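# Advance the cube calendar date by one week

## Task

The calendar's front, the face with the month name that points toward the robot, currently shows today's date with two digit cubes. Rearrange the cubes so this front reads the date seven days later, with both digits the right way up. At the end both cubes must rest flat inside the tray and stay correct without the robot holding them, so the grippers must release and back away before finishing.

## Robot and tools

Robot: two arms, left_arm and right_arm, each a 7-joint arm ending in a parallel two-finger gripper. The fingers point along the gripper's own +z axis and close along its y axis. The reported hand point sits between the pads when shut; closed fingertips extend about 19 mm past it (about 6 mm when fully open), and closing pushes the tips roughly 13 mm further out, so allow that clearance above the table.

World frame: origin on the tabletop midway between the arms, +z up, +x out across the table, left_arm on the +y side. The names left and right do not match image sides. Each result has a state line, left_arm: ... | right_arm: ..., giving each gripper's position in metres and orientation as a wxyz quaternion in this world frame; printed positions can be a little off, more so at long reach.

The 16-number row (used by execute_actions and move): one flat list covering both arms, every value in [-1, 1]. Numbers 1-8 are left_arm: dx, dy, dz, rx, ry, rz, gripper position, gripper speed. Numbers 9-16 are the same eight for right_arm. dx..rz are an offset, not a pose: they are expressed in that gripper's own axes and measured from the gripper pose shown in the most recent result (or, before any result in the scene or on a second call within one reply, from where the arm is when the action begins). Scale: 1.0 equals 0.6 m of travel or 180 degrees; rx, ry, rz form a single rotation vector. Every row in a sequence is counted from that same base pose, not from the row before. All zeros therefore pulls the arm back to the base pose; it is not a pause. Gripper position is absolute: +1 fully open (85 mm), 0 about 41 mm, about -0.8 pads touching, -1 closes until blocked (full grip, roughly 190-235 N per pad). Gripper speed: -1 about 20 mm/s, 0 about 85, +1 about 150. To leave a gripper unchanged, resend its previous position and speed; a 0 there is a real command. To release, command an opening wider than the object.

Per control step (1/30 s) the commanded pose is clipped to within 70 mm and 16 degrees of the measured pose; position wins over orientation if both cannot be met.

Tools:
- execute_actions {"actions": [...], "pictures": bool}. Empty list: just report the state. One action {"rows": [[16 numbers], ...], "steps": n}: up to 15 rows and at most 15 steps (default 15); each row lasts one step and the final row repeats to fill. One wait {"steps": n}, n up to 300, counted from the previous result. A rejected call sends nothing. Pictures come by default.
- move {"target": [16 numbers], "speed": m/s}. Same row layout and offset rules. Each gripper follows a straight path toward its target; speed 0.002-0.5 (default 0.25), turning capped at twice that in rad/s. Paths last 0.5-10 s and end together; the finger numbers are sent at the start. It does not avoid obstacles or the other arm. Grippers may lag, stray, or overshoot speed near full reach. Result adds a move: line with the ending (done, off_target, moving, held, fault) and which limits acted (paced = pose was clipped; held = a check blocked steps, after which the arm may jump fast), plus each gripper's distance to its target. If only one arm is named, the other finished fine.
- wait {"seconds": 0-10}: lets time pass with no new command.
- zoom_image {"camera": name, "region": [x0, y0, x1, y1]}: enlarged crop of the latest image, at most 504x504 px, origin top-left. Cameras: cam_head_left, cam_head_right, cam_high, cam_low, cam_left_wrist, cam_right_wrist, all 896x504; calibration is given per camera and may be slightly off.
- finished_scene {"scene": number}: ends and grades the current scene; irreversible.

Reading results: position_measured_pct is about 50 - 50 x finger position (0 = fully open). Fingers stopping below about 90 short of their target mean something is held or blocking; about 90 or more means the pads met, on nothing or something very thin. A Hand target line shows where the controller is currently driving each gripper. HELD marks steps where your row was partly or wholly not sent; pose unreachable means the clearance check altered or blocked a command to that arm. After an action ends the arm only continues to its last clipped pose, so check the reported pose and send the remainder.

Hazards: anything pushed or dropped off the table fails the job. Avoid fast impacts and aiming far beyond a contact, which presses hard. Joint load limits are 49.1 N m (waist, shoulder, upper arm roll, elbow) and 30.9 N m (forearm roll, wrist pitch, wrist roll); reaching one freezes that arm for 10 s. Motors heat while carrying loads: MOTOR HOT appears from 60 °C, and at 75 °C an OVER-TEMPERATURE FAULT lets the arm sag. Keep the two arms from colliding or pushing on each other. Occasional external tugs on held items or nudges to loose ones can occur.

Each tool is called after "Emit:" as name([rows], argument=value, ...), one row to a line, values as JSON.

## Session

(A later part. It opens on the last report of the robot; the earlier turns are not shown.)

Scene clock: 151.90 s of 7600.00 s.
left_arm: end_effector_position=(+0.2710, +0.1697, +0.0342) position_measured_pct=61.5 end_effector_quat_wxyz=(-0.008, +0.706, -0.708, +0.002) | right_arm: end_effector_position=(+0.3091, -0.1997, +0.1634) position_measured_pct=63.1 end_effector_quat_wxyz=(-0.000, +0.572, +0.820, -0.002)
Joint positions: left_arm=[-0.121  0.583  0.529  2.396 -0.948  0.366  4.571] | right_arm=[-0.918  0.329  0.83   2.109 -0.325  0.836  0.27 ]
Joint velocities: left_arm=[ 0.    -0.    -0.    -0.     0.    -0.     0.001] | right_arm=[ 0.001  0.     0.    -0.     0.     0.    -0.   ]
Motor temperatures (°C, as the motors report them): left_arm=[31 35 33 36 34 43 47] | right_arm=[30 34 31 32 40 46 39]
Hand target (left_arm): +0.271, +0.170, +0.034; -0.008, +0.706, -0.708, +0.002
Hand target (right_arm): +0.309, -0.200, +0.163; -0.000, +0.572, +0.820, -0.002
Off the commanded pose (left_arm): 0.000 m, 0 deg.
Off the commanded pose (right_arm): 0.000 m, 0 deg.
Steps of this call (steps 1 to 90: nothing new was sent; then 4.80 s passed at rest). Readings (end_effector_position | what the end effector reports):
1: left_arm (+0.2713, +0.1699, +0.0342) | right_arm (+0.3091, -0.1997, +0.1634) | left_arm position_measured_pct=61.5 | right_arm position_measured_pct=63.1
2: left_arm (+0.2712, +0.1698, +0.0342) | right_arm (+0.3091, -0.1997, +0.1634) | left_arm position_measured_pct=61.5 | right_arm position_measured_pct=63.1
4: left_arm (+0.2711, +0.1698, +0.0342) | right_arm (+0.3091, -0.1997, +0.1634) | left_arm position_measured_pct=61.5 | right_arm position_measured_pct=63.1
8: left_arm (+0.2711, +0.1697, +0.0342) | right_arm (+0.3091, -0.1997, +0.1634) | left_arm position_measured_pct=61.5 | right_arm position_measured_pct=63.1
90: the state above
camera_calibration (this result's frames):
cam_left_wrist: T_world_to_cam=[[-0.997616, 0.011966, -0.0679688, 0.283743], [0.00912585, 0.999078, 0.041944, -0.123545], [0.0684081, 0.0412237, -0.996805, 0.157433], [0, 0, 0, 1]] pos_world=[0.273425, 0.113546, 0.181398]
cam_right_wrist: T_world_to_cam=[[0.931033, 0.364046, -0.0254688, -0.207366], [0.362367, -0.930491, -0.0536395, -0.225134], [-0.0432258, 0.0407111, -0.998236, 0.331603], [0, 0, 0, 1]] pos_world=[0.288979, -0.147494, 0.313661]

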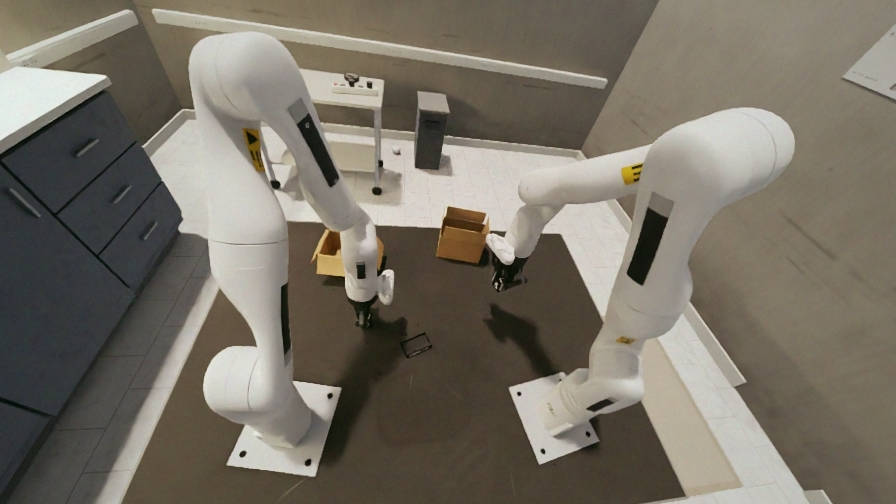

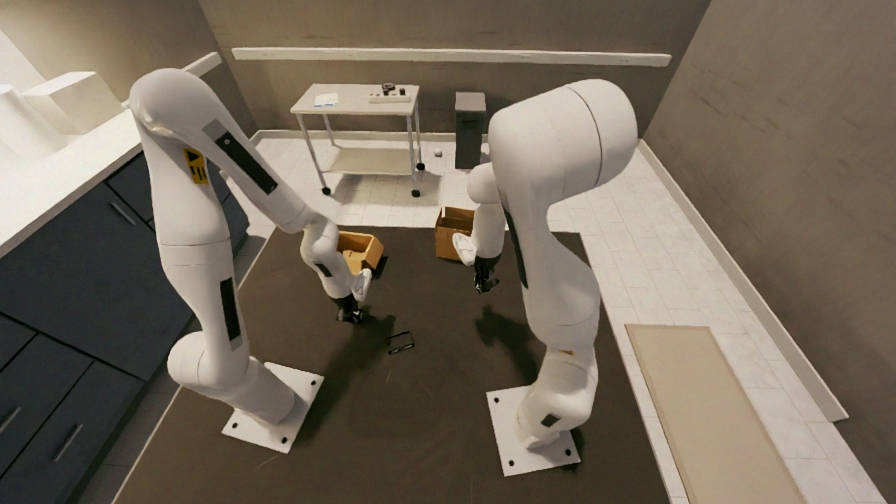

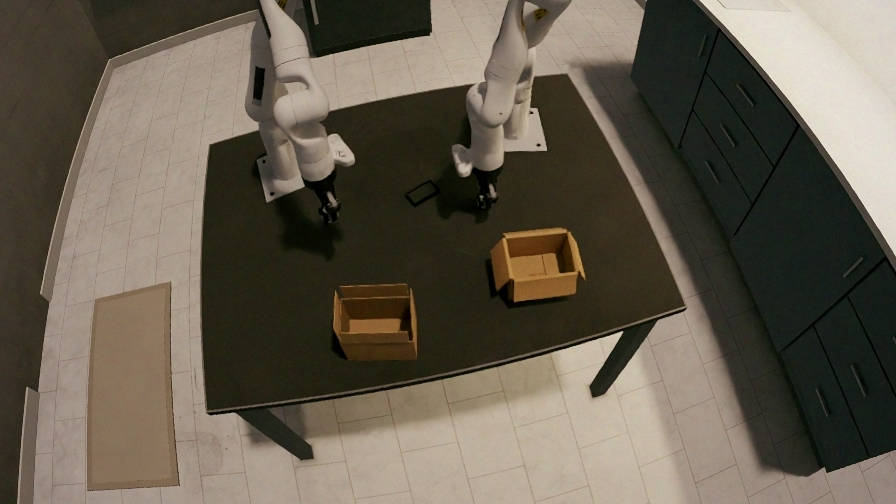

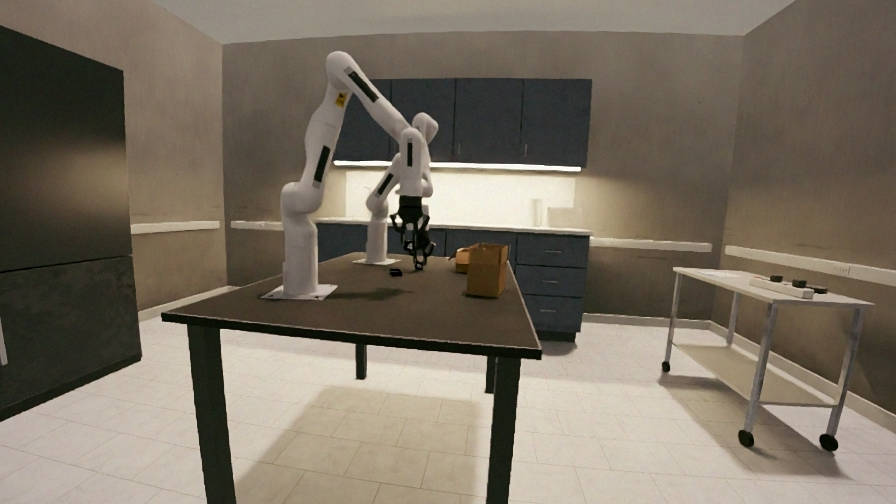

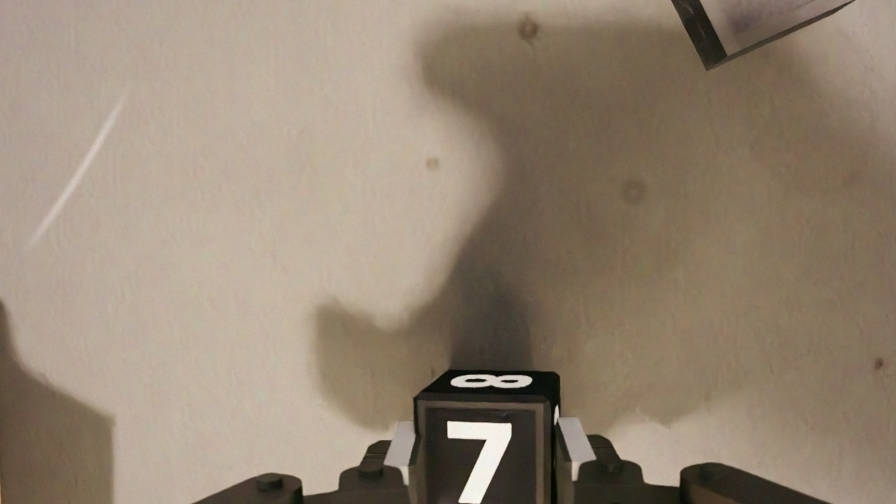

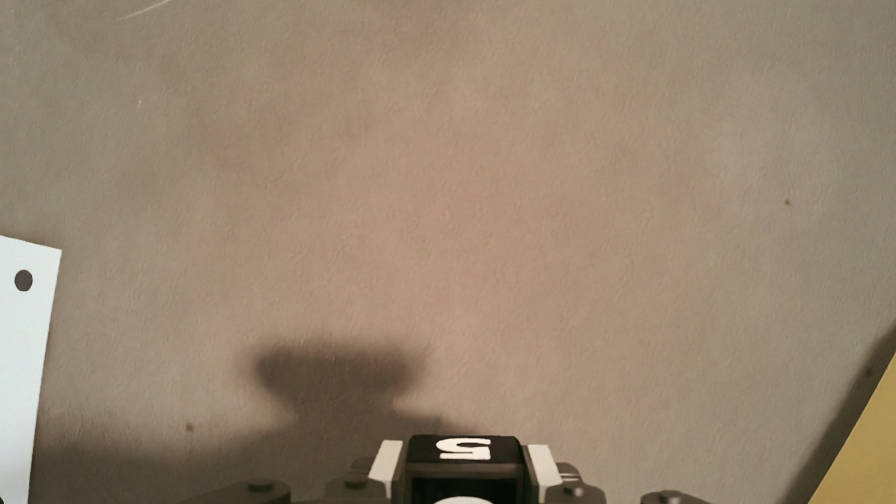

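Emit:
move(target=[0,0,0.0055,0,0,0,-1,-0.6,0,0,0,0,0,0,-1,-0.3], speed=0.02)

Emit:
execute_actions([
  {"rows":[[0,0,0,0,0,0,0.5,0,0,0,0,0,0,0,-1,-0.3]],"steps":12},
])

Scene clock: 155.50 s of 7600.00 s.
left_arm: end_effector_position=(+0.2709, +0.1698, +0.0326) position_measured_pct=61.5 end_effector_quat_wxyz=(-0.009, +0.705, -0.709, +0.003) | right_arm: end_effector_position=(+0.3091, -0.1997, +0.1634) position_measured_pct=63.1 end_effector_quat_wxyz=(-0.000, +0.572, +0.820, -0.002)
Joint positions: left_arm=[-0.106  0.584  0.51   2.4   -0.964  0.354  4.586] | right_arm=[-0.918  0.329  0.83   2.109 -0.325  0.836  0.27 ]
Joint velocities: left_arm=[ 0.003 -0.    -0.002  0.    -0.001 -0.001 -0.001] | right_arm=[-0.    -0.     0.    -0.     0.     0.001  0.   ]
Motor temperatures (°C, as the motors report them): left_arm=[31 35 33 36 34 43 47] | right_arm=[30 34 31 32 40 46 39]
Hand target (left_arm): +0.271, +0.170, +0.031; -0.008, +0.706, -0.708, +0.002
Hand target (right_arm): +0.309, -0.200, +0.163; -0.000, +0.572, +0.820, -0.002
Off the commanded pose (left_arm): 0.002 m, 0 deg.
Off the commanded pose (right_arm): 0.000 m, 0 deg.
move: done
camera_calibration (this result's frames):
cam_left_wrist: T_world_to_cam=[[-0.997313, 0.0139453, -0.0719191, 0.283216], [0.0108936, 0.999031, 0.0426524, -0.124094], [0.0724442, 0.0417544, -0.996498, 0.154656], [0, 0, 0, 1]] pos_world=[0.272603, 0.113566, 0.179776]
cam_right_wrist: T_world_to_cam=[[0.931033, 0.364046, -0.0254657, -0.207368], [0.362367, -0.930491, -0.0536385, -0.225135], [-0.0432225, 0.0407112, -0.998236, 0.331603], [0, 0, 0, 1]] pos_world=[0.28898, -0.147494, 0.313661]

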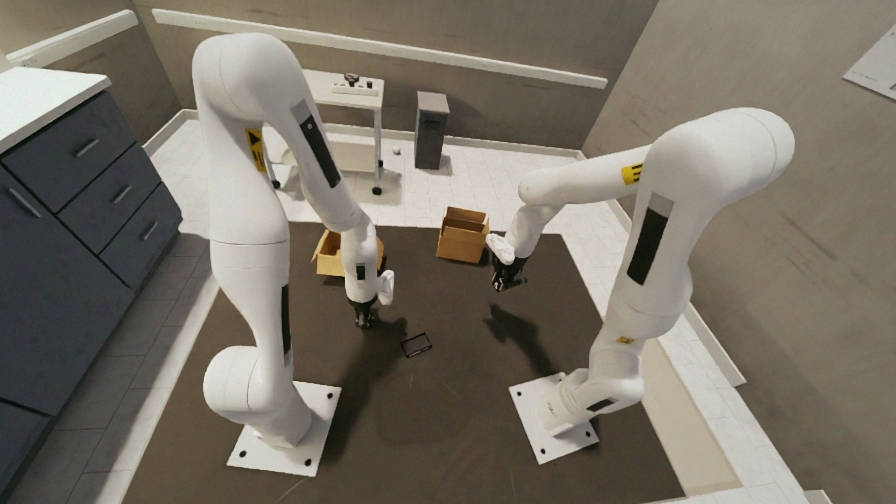

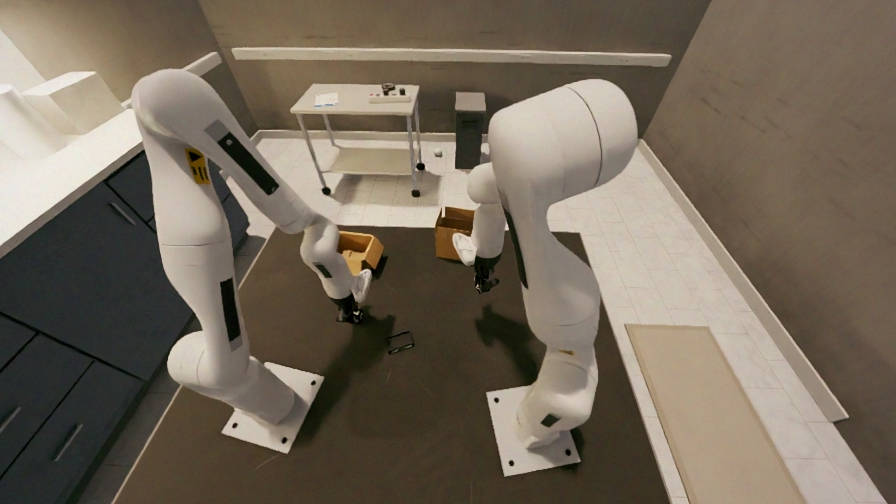

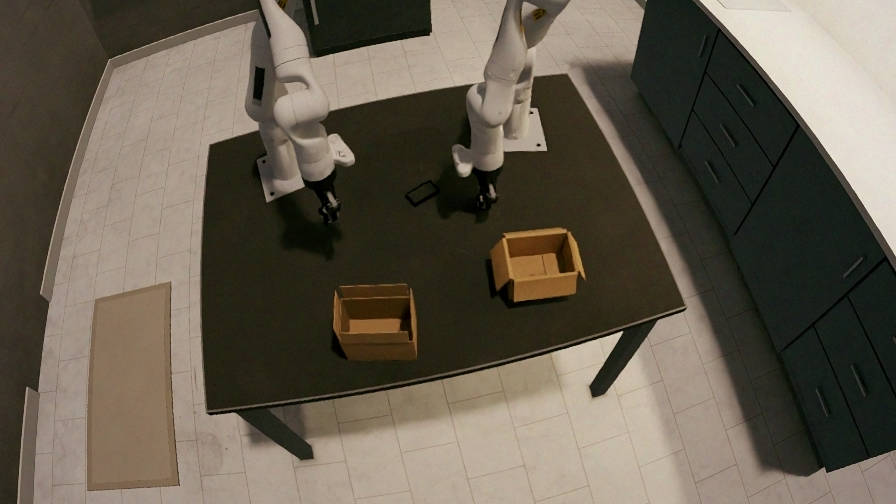

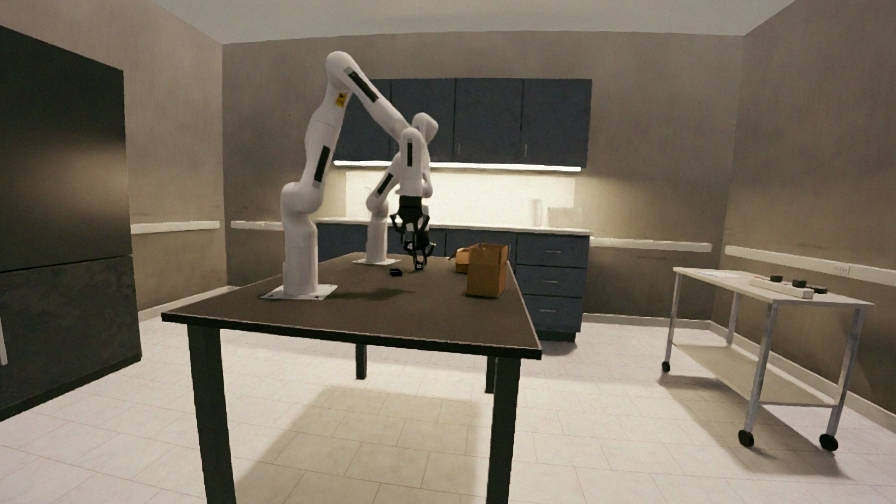

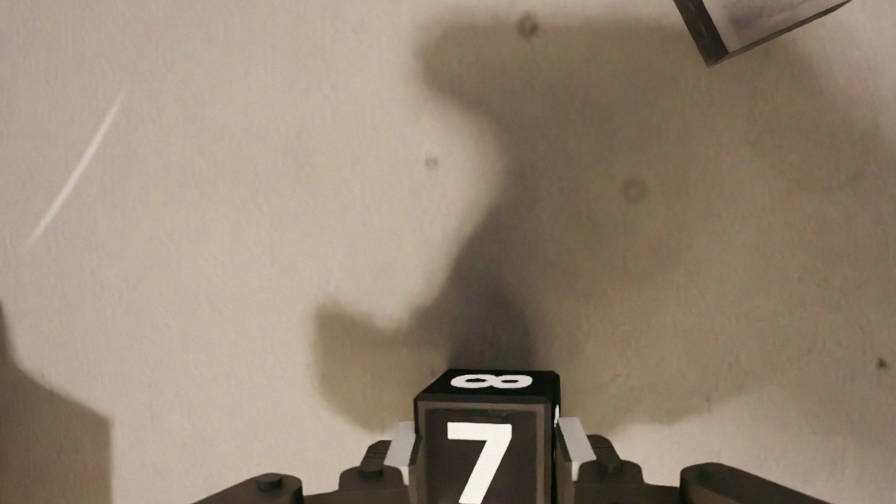

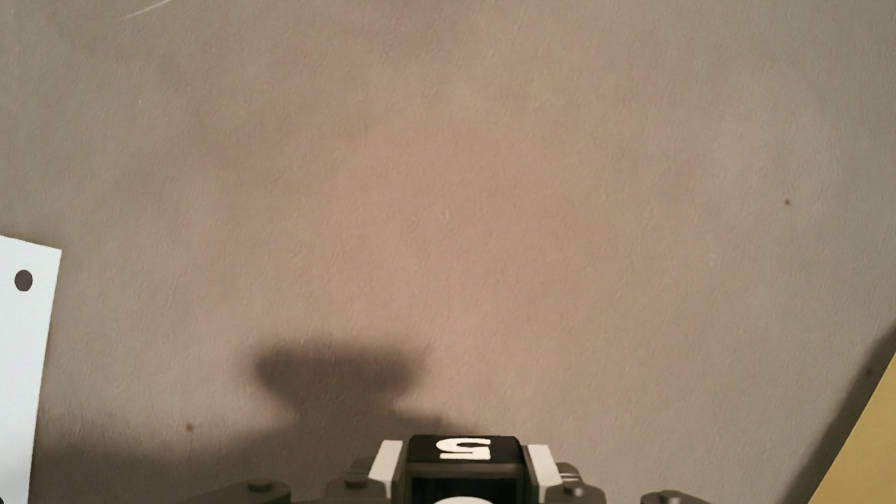

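Scene clock: 155.90 s of 7600.00 s.
left_arm: end_effector_position=(+0.2709, +0.1698, +0.0326) position_measured_pct=33.3 end_effector_quat_wxyz=(-0.009, +0.705, -0.709, +0.003) | right_arm: end_effector_position=(+0.3091, -0.1997, +0.1634) position_measured_pct=63.1 end_effector_quat_wxyz=(-0.000, +0.572, +0.820, -0.002)
Joint positions: left_arm=[-0.105  0.583  0.51   2.4   -0.964  0.354  4.586] | right_arm=[-0.918  0.329  0.83   2.109 -0.325  0.836  0.27 ]
Joint velocities: left_arm=[-0.001  0.001 -0.     0.001 -0.001 -0.001 -0.   ] | right_arm=[-0.     0.    -0.     0.    -0.    -0.001  0.   ]
Motor temperatures (°C, as the motors report them): left_arm=[31 35 33 36 34 43 47] | right_arm=[30 34 31 32 40 46 39]
Hand target (left_arm): +0.271, +0.170, +0.033; -0.009, +0.705, -0.709, +0.003
Hand target (right_arm): +0.309, -0.200, +0.163; -0.000, +0.572, +0.820, -0.002
Off the commanded pose (left_arm): 0.000 m, 0 deg.
Off the commanded pose (right_arm): 0.000 m, 0 deg.
Steps of this call (steps 1 to 12: all 12 steps of this action). Readings (end_effector_position | what the end effector reports):
1: left_arm (+0.2710, +0.1698, +0.0329) | right_arm (+0.3091, -0.1997, +0.1634) | left_arm position_measured_pct=61.5 | right_arm position_measured_pct=63.1
2: left_arm (+0.2713, +0.1697, +0.0336) | right_arm (+0.3091, -0.1997, +0.1634) | left_arm position_measured_pct=61.5 | right_arm position_measured_pct=63.1
4: left_arm (+0.2711, +0.1697, +0.0332) | right_arm (+0.3091, -0.1997, +0.1634) | left_arm position_measured_pct=56.7 | right_arm position_measured_pct=63.1
8: left_arm (+0.2710, +0.1698, +0.0327) | right_arm (+0.3091, -0.1997, +0.1634) | left_arm position_measured_pct=45.2 | right_arm position_measured_pct=63.1
12: the state above
camera_calibration (this result's frames):
cam_left_wrist: T_world_to_cam=[[-0.9973, 0.0139529, -0.0721001, 0.283264], [0.0108943, 0.999031, 0.042642, -0.124092], [0.0726252, 0.0417414, -0.996485, 0.154653], [0, 0, 0, 1]] pos_world=[0.272619, 0.113564, 0.179825]
cam_right_wrist: T_world_to_cam=[[0.931033, 0.364047, -0.0254628, -0.20737], [0.362368, -0.930491, -0.0536375, -0.225135], [-0.0432194, 0.0407114, -0.998236, 0.331602], [0, 0, 0, 1]] pos_world=[0.288981, -0.147494, 0.313661]

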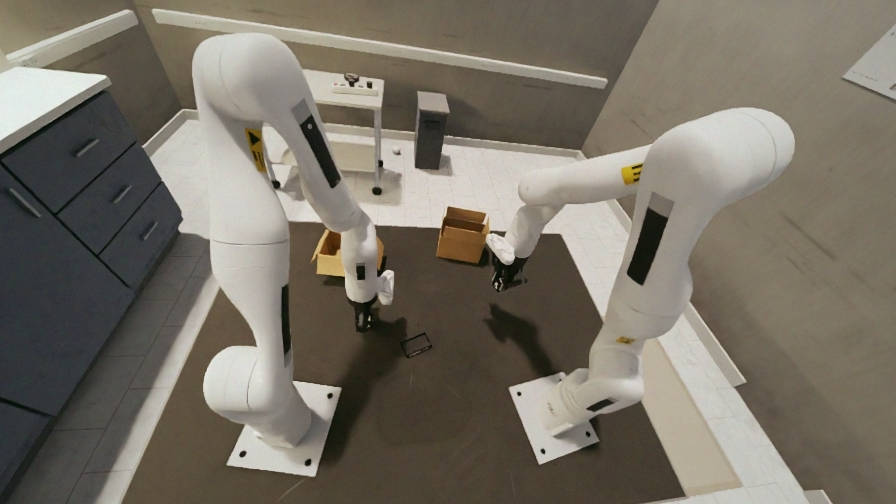

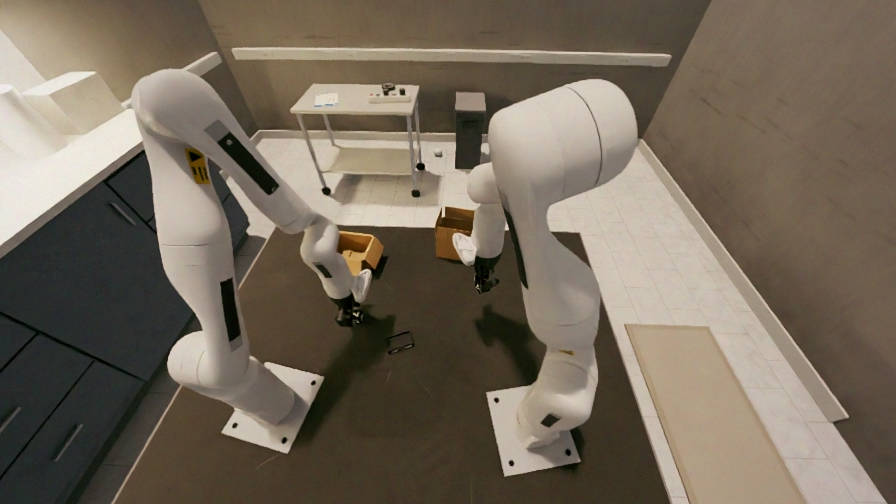

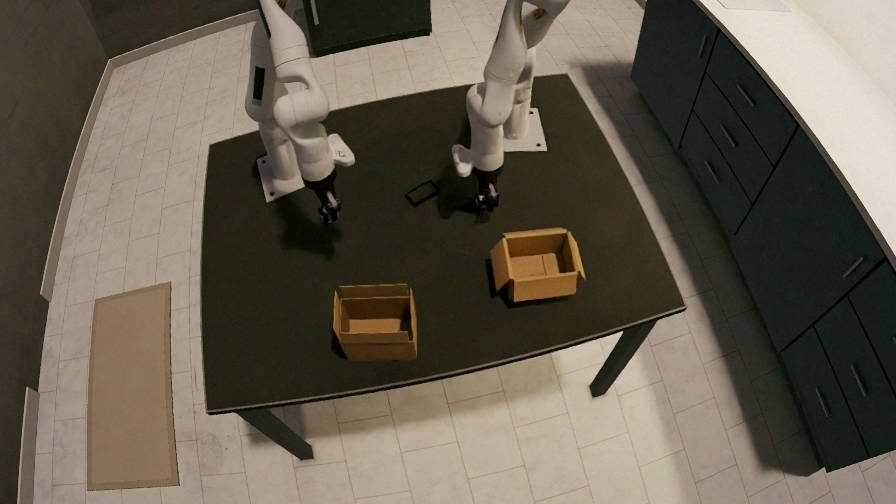

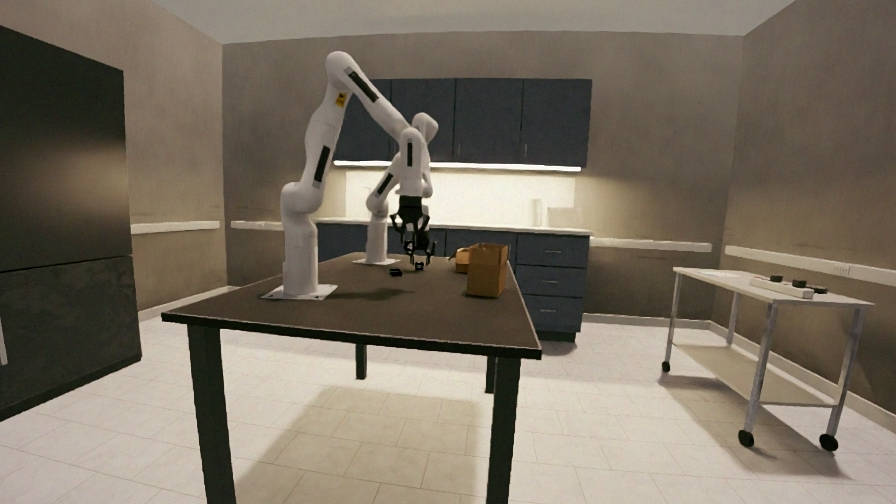

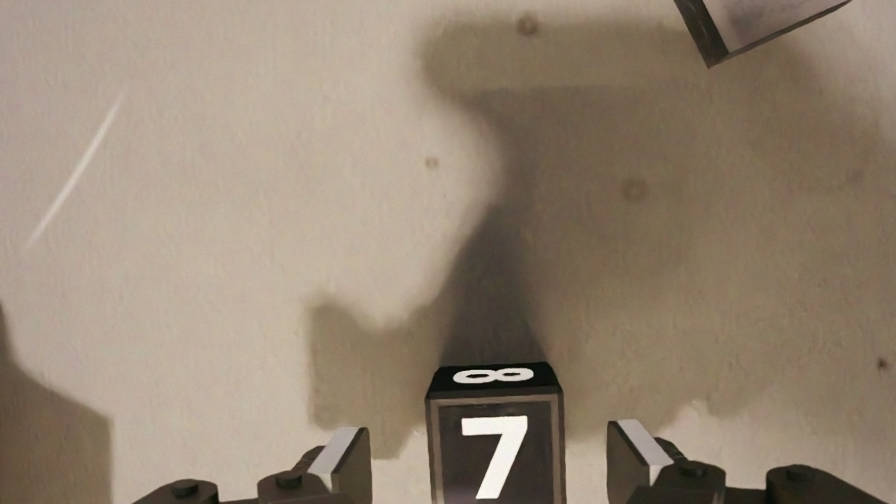

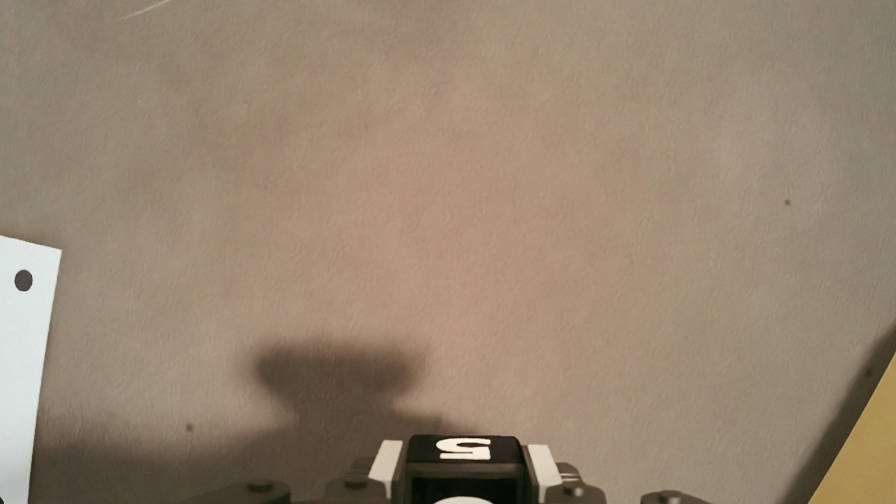

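Emit:
move(target=[-0.015,0,-0.06,0,0.25,0,0.5,0,0,0,0,0,0,0,-1,-0.3], speed=0.2)

Scene clock: 161.90 s of 7600.00 s.
left_arm: end_effector_position=(+0.2697, +0.1782, +0.0680) position_measured_pct=25.0 end_effector_quat_wxyz=(+0.264, +0.650, -0.660, +0.271) | right_arm: end_effector_position=(+0.3091, -0.1997, +0.1634) position_measured_pct=63.1 end_effector_quat_wxyz=(-0.000, +0.572, +0.820, -0.002)
Joint positions: left_arm=[-1.321  1.186  1.164  2.509 -1.072  0.314  3.951] | right_arm=[-0.918  0.329  0.83   2.109 -0.325  0.836  0.27 ]
Joint velocities: left_arm=[-0.012  0.022 -0.002 -0.003  0.011  0.001 -0.012] | right_arm=[-0.    -0.     0.    -0.    -0.    -0.001 -0.   ]
Motor temperatures (°C, as the motors report them): left_arm=[31 35 33 36 34 43 47] | right_arm=[30 34 31 32 40 46 39]
Hand target (left_arm): +0.270, +0.178, +0.068; +0.265, +0.650, -0.659, +0.272
Hand target (right_arm): +0.309, -0.200, +0.163; -0.000, +0.572, +0.820, -0.002
Off the commanded pose (left_arm): 0.001 m, 0 deg.
Off the commanded pose (right_arm): 0.000 m, 0 deg.
After step 90, 0.60 s passed at rest.
move: done
camera_calibration (this result's frames):
cam_left_wrist: T_world_to_cam=[[-0.99797, -0.0229646, -0.059408, 0.290401], [0.0232242, 0.737316, -0.675149, -0.0418706], [0.059307, -0.675158, -0.735286, 0.303277], [0, 0, 0, 1]] pos_world=[0.272797, 0.2423, 0.211978]
cam_right_wrist: T_world_to_cam=[[0.931032, 0.364047, -0.0254597, -0.207372], [0.362368, -0.93049, -0.0536365, -0.225135], [-0.0432162, 0.0407116, -0.998236, 0.331602], [0, 0, 0, 1]] pos_world=[0.288982, -0.147493, 0.313662]

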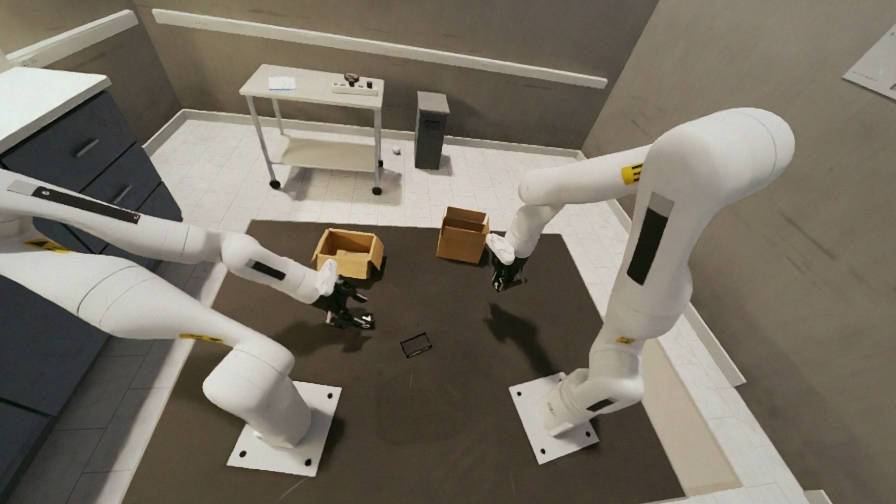

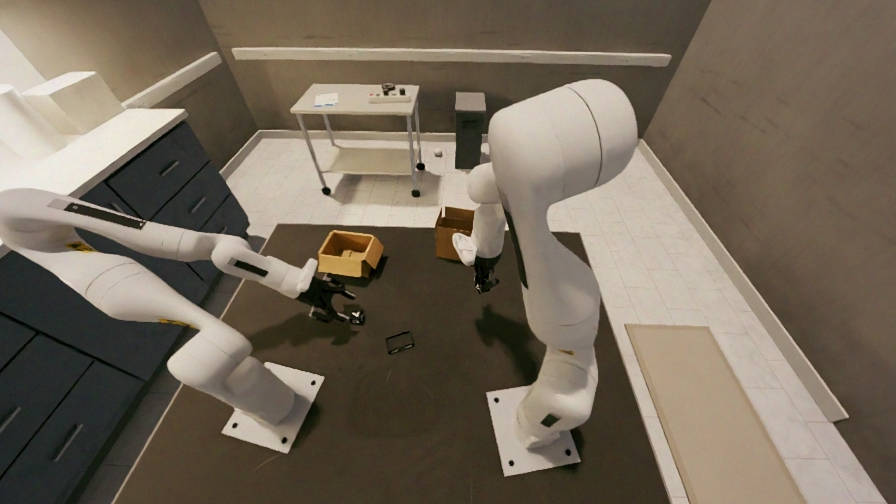

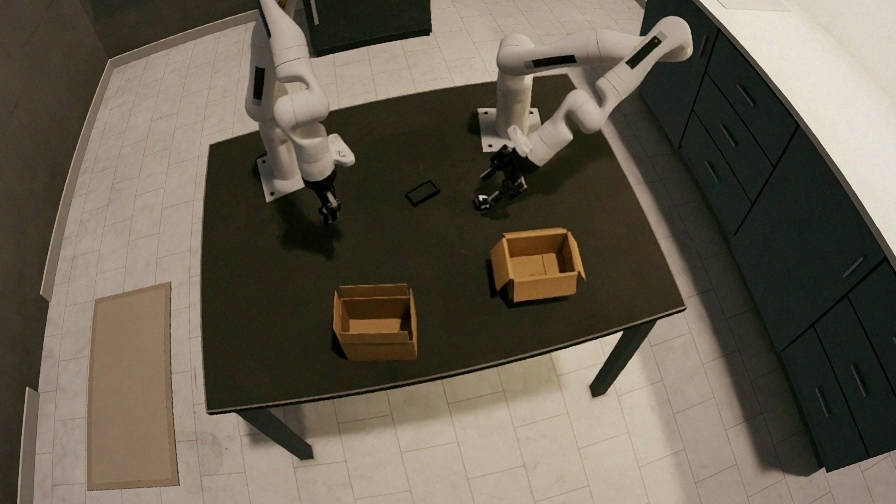

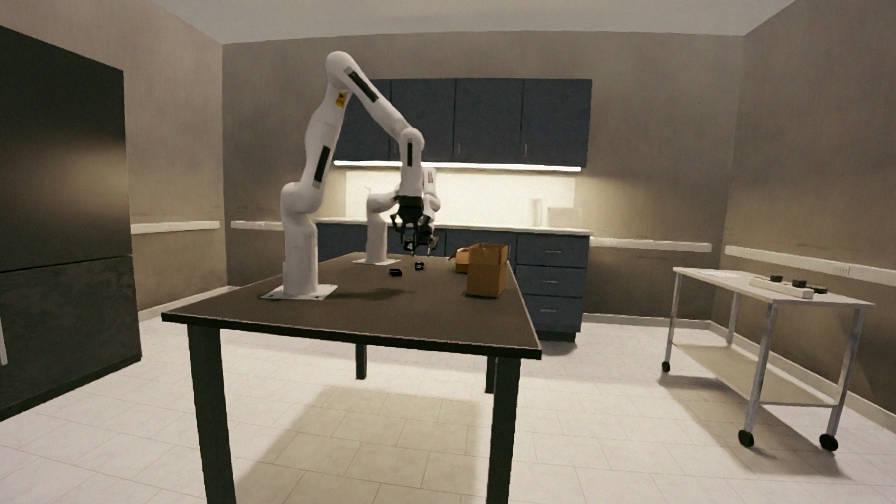

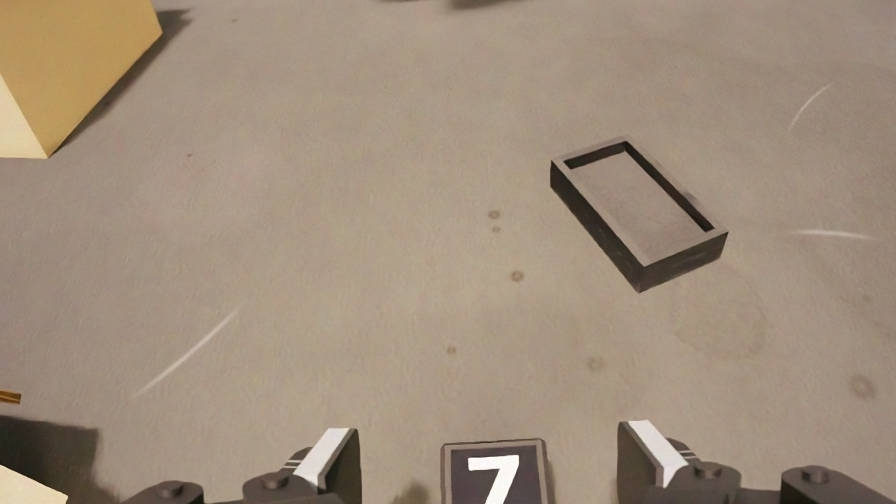

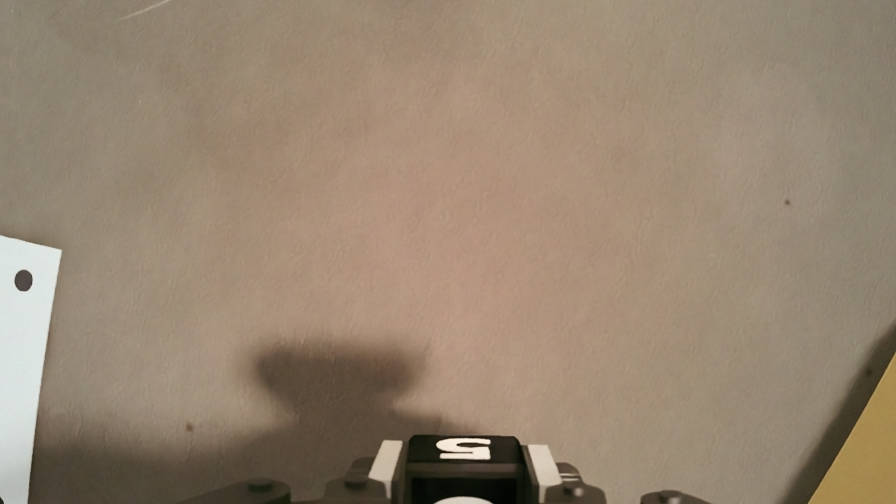

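Emit:
move(target=[-0.053,-0.002,0.051,0,0,0,0.5,0,0,0,0,0,0,0,-1,-0.3], speed=0.06)

Scene clock: 179.47 s of 7600.00 s.
left_arm: end_effector_position=(+0.2719, +0.1797, +0.0239) position_measured_pct=25.0 end_effector_quat_wxyz=(+0.264, +0.650, -0.659, +0.271) | right_arm: end_effector_position=(+0.3091, -0.1997, +0.1634) position_measured_pct=63.1 end_effector_quat_wxyz=(-0.000, +0.572, +0.820, -0.002)
Joint positions: left_arm=[-1.228  1.211  0.919  2.489 -1.253  0.154  3.977] | right_arm=[-0.918  0.329  0.83   2.109 -0.325  0.836  0.27 ]
Joint velocities: left_arm=[ 0.008 -0.003 -0.001  0.    -0.002 -0.003  0.004] | right_arm=[-0.001 -0.     0.    -0.    -0.     0.001  0.   ]
Motor temperatures (°C, as the motors report them): left_arm=[31 35 33 36 34 43 47] | right_arm=[30 34 31 32 40 46 39]
Hand target (left_arm): +0.272, +0.179, +0.024; +0.264, +0.650, -0.660, +0.271
Hand target (right_arm): +0.309, -0.200, +0.163; -0.000, +0.572, +0.820, -0.002
Off the commanded pose (left_arm): 0.000 m, 0 deg.
Off the commanded pose (right_arm): 0.000 m, 0 deg.
After step 90, 13.53 s passed at rest.
move: done
camera_calibration (this result's frames):
cam_left_wrist: T_world_to_cam=[[-0.997953, -0.0237858, -0.0593688, 0.290072], [0.0225828, 0.737426, -0.67505, -0.0726489], [0.0598367, -0.675009, -0.735379, 0.27147], [0, 0, 0, 1]] pos_world=[0.274875, 0.243717, 0.167813]
cam_right_wrist: T_world_to_cam=[[0.931032, 0.364048, -0.0254568, -0.207374], [0.362369, -0.93049, -0.0536355, -0.225136], [-0.0432132, 0.0407116, -0.998236, 0.331601], [0, 0, 0, 1]] pos_world=[0.288983, -0.147493, 0.313662]

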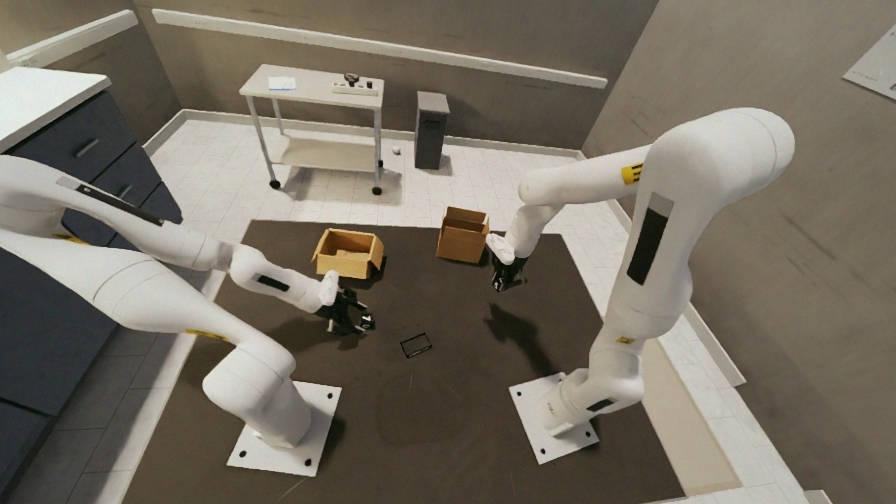

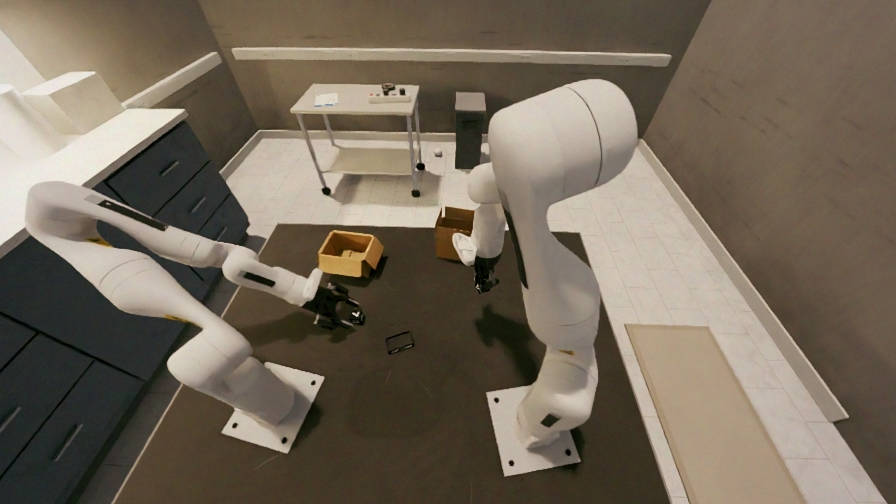

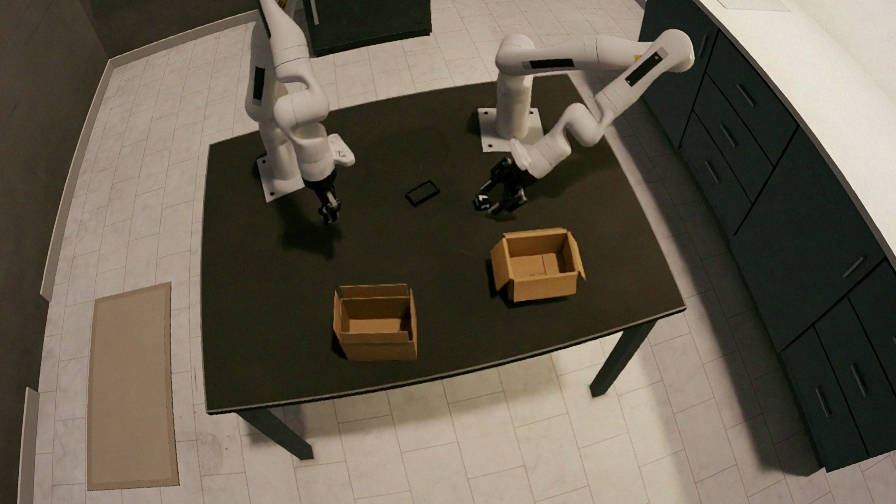

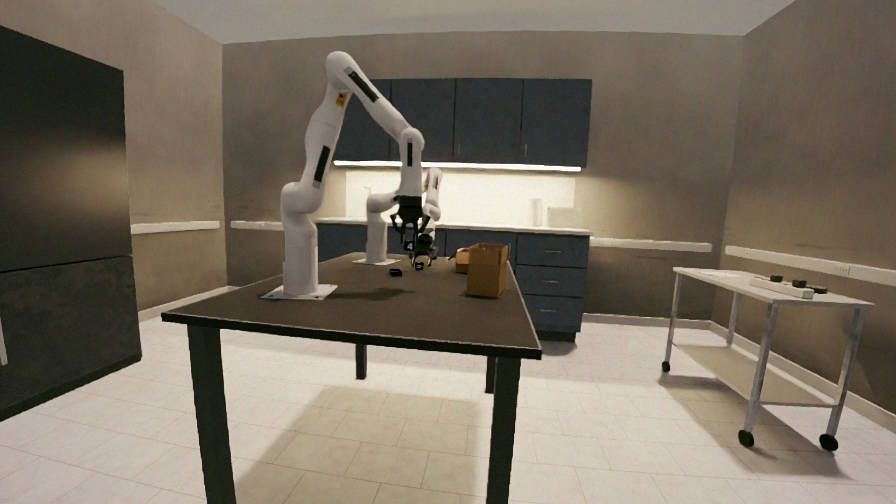

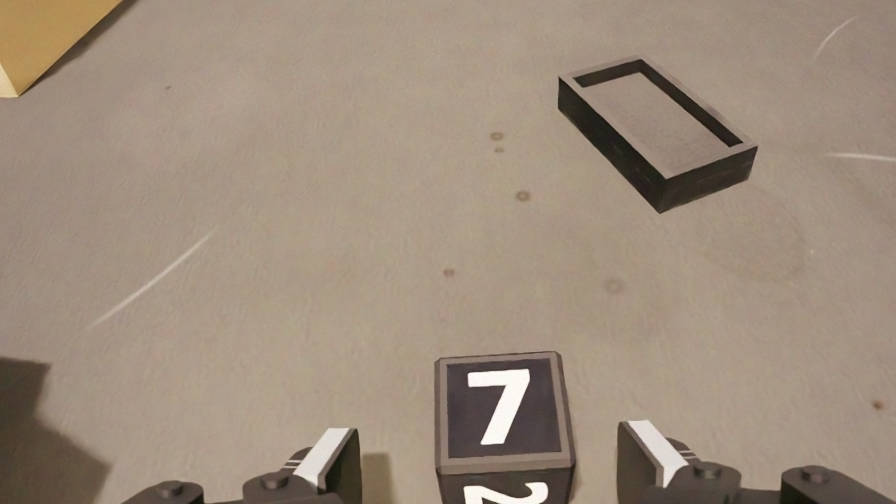

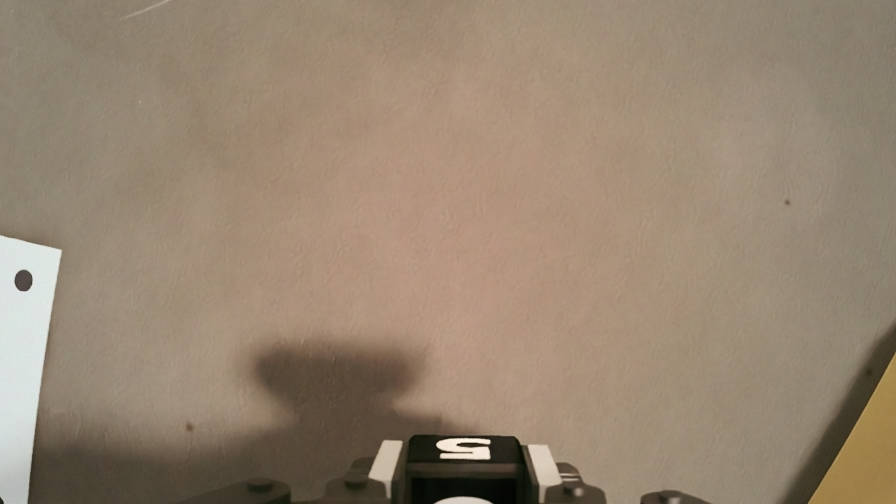

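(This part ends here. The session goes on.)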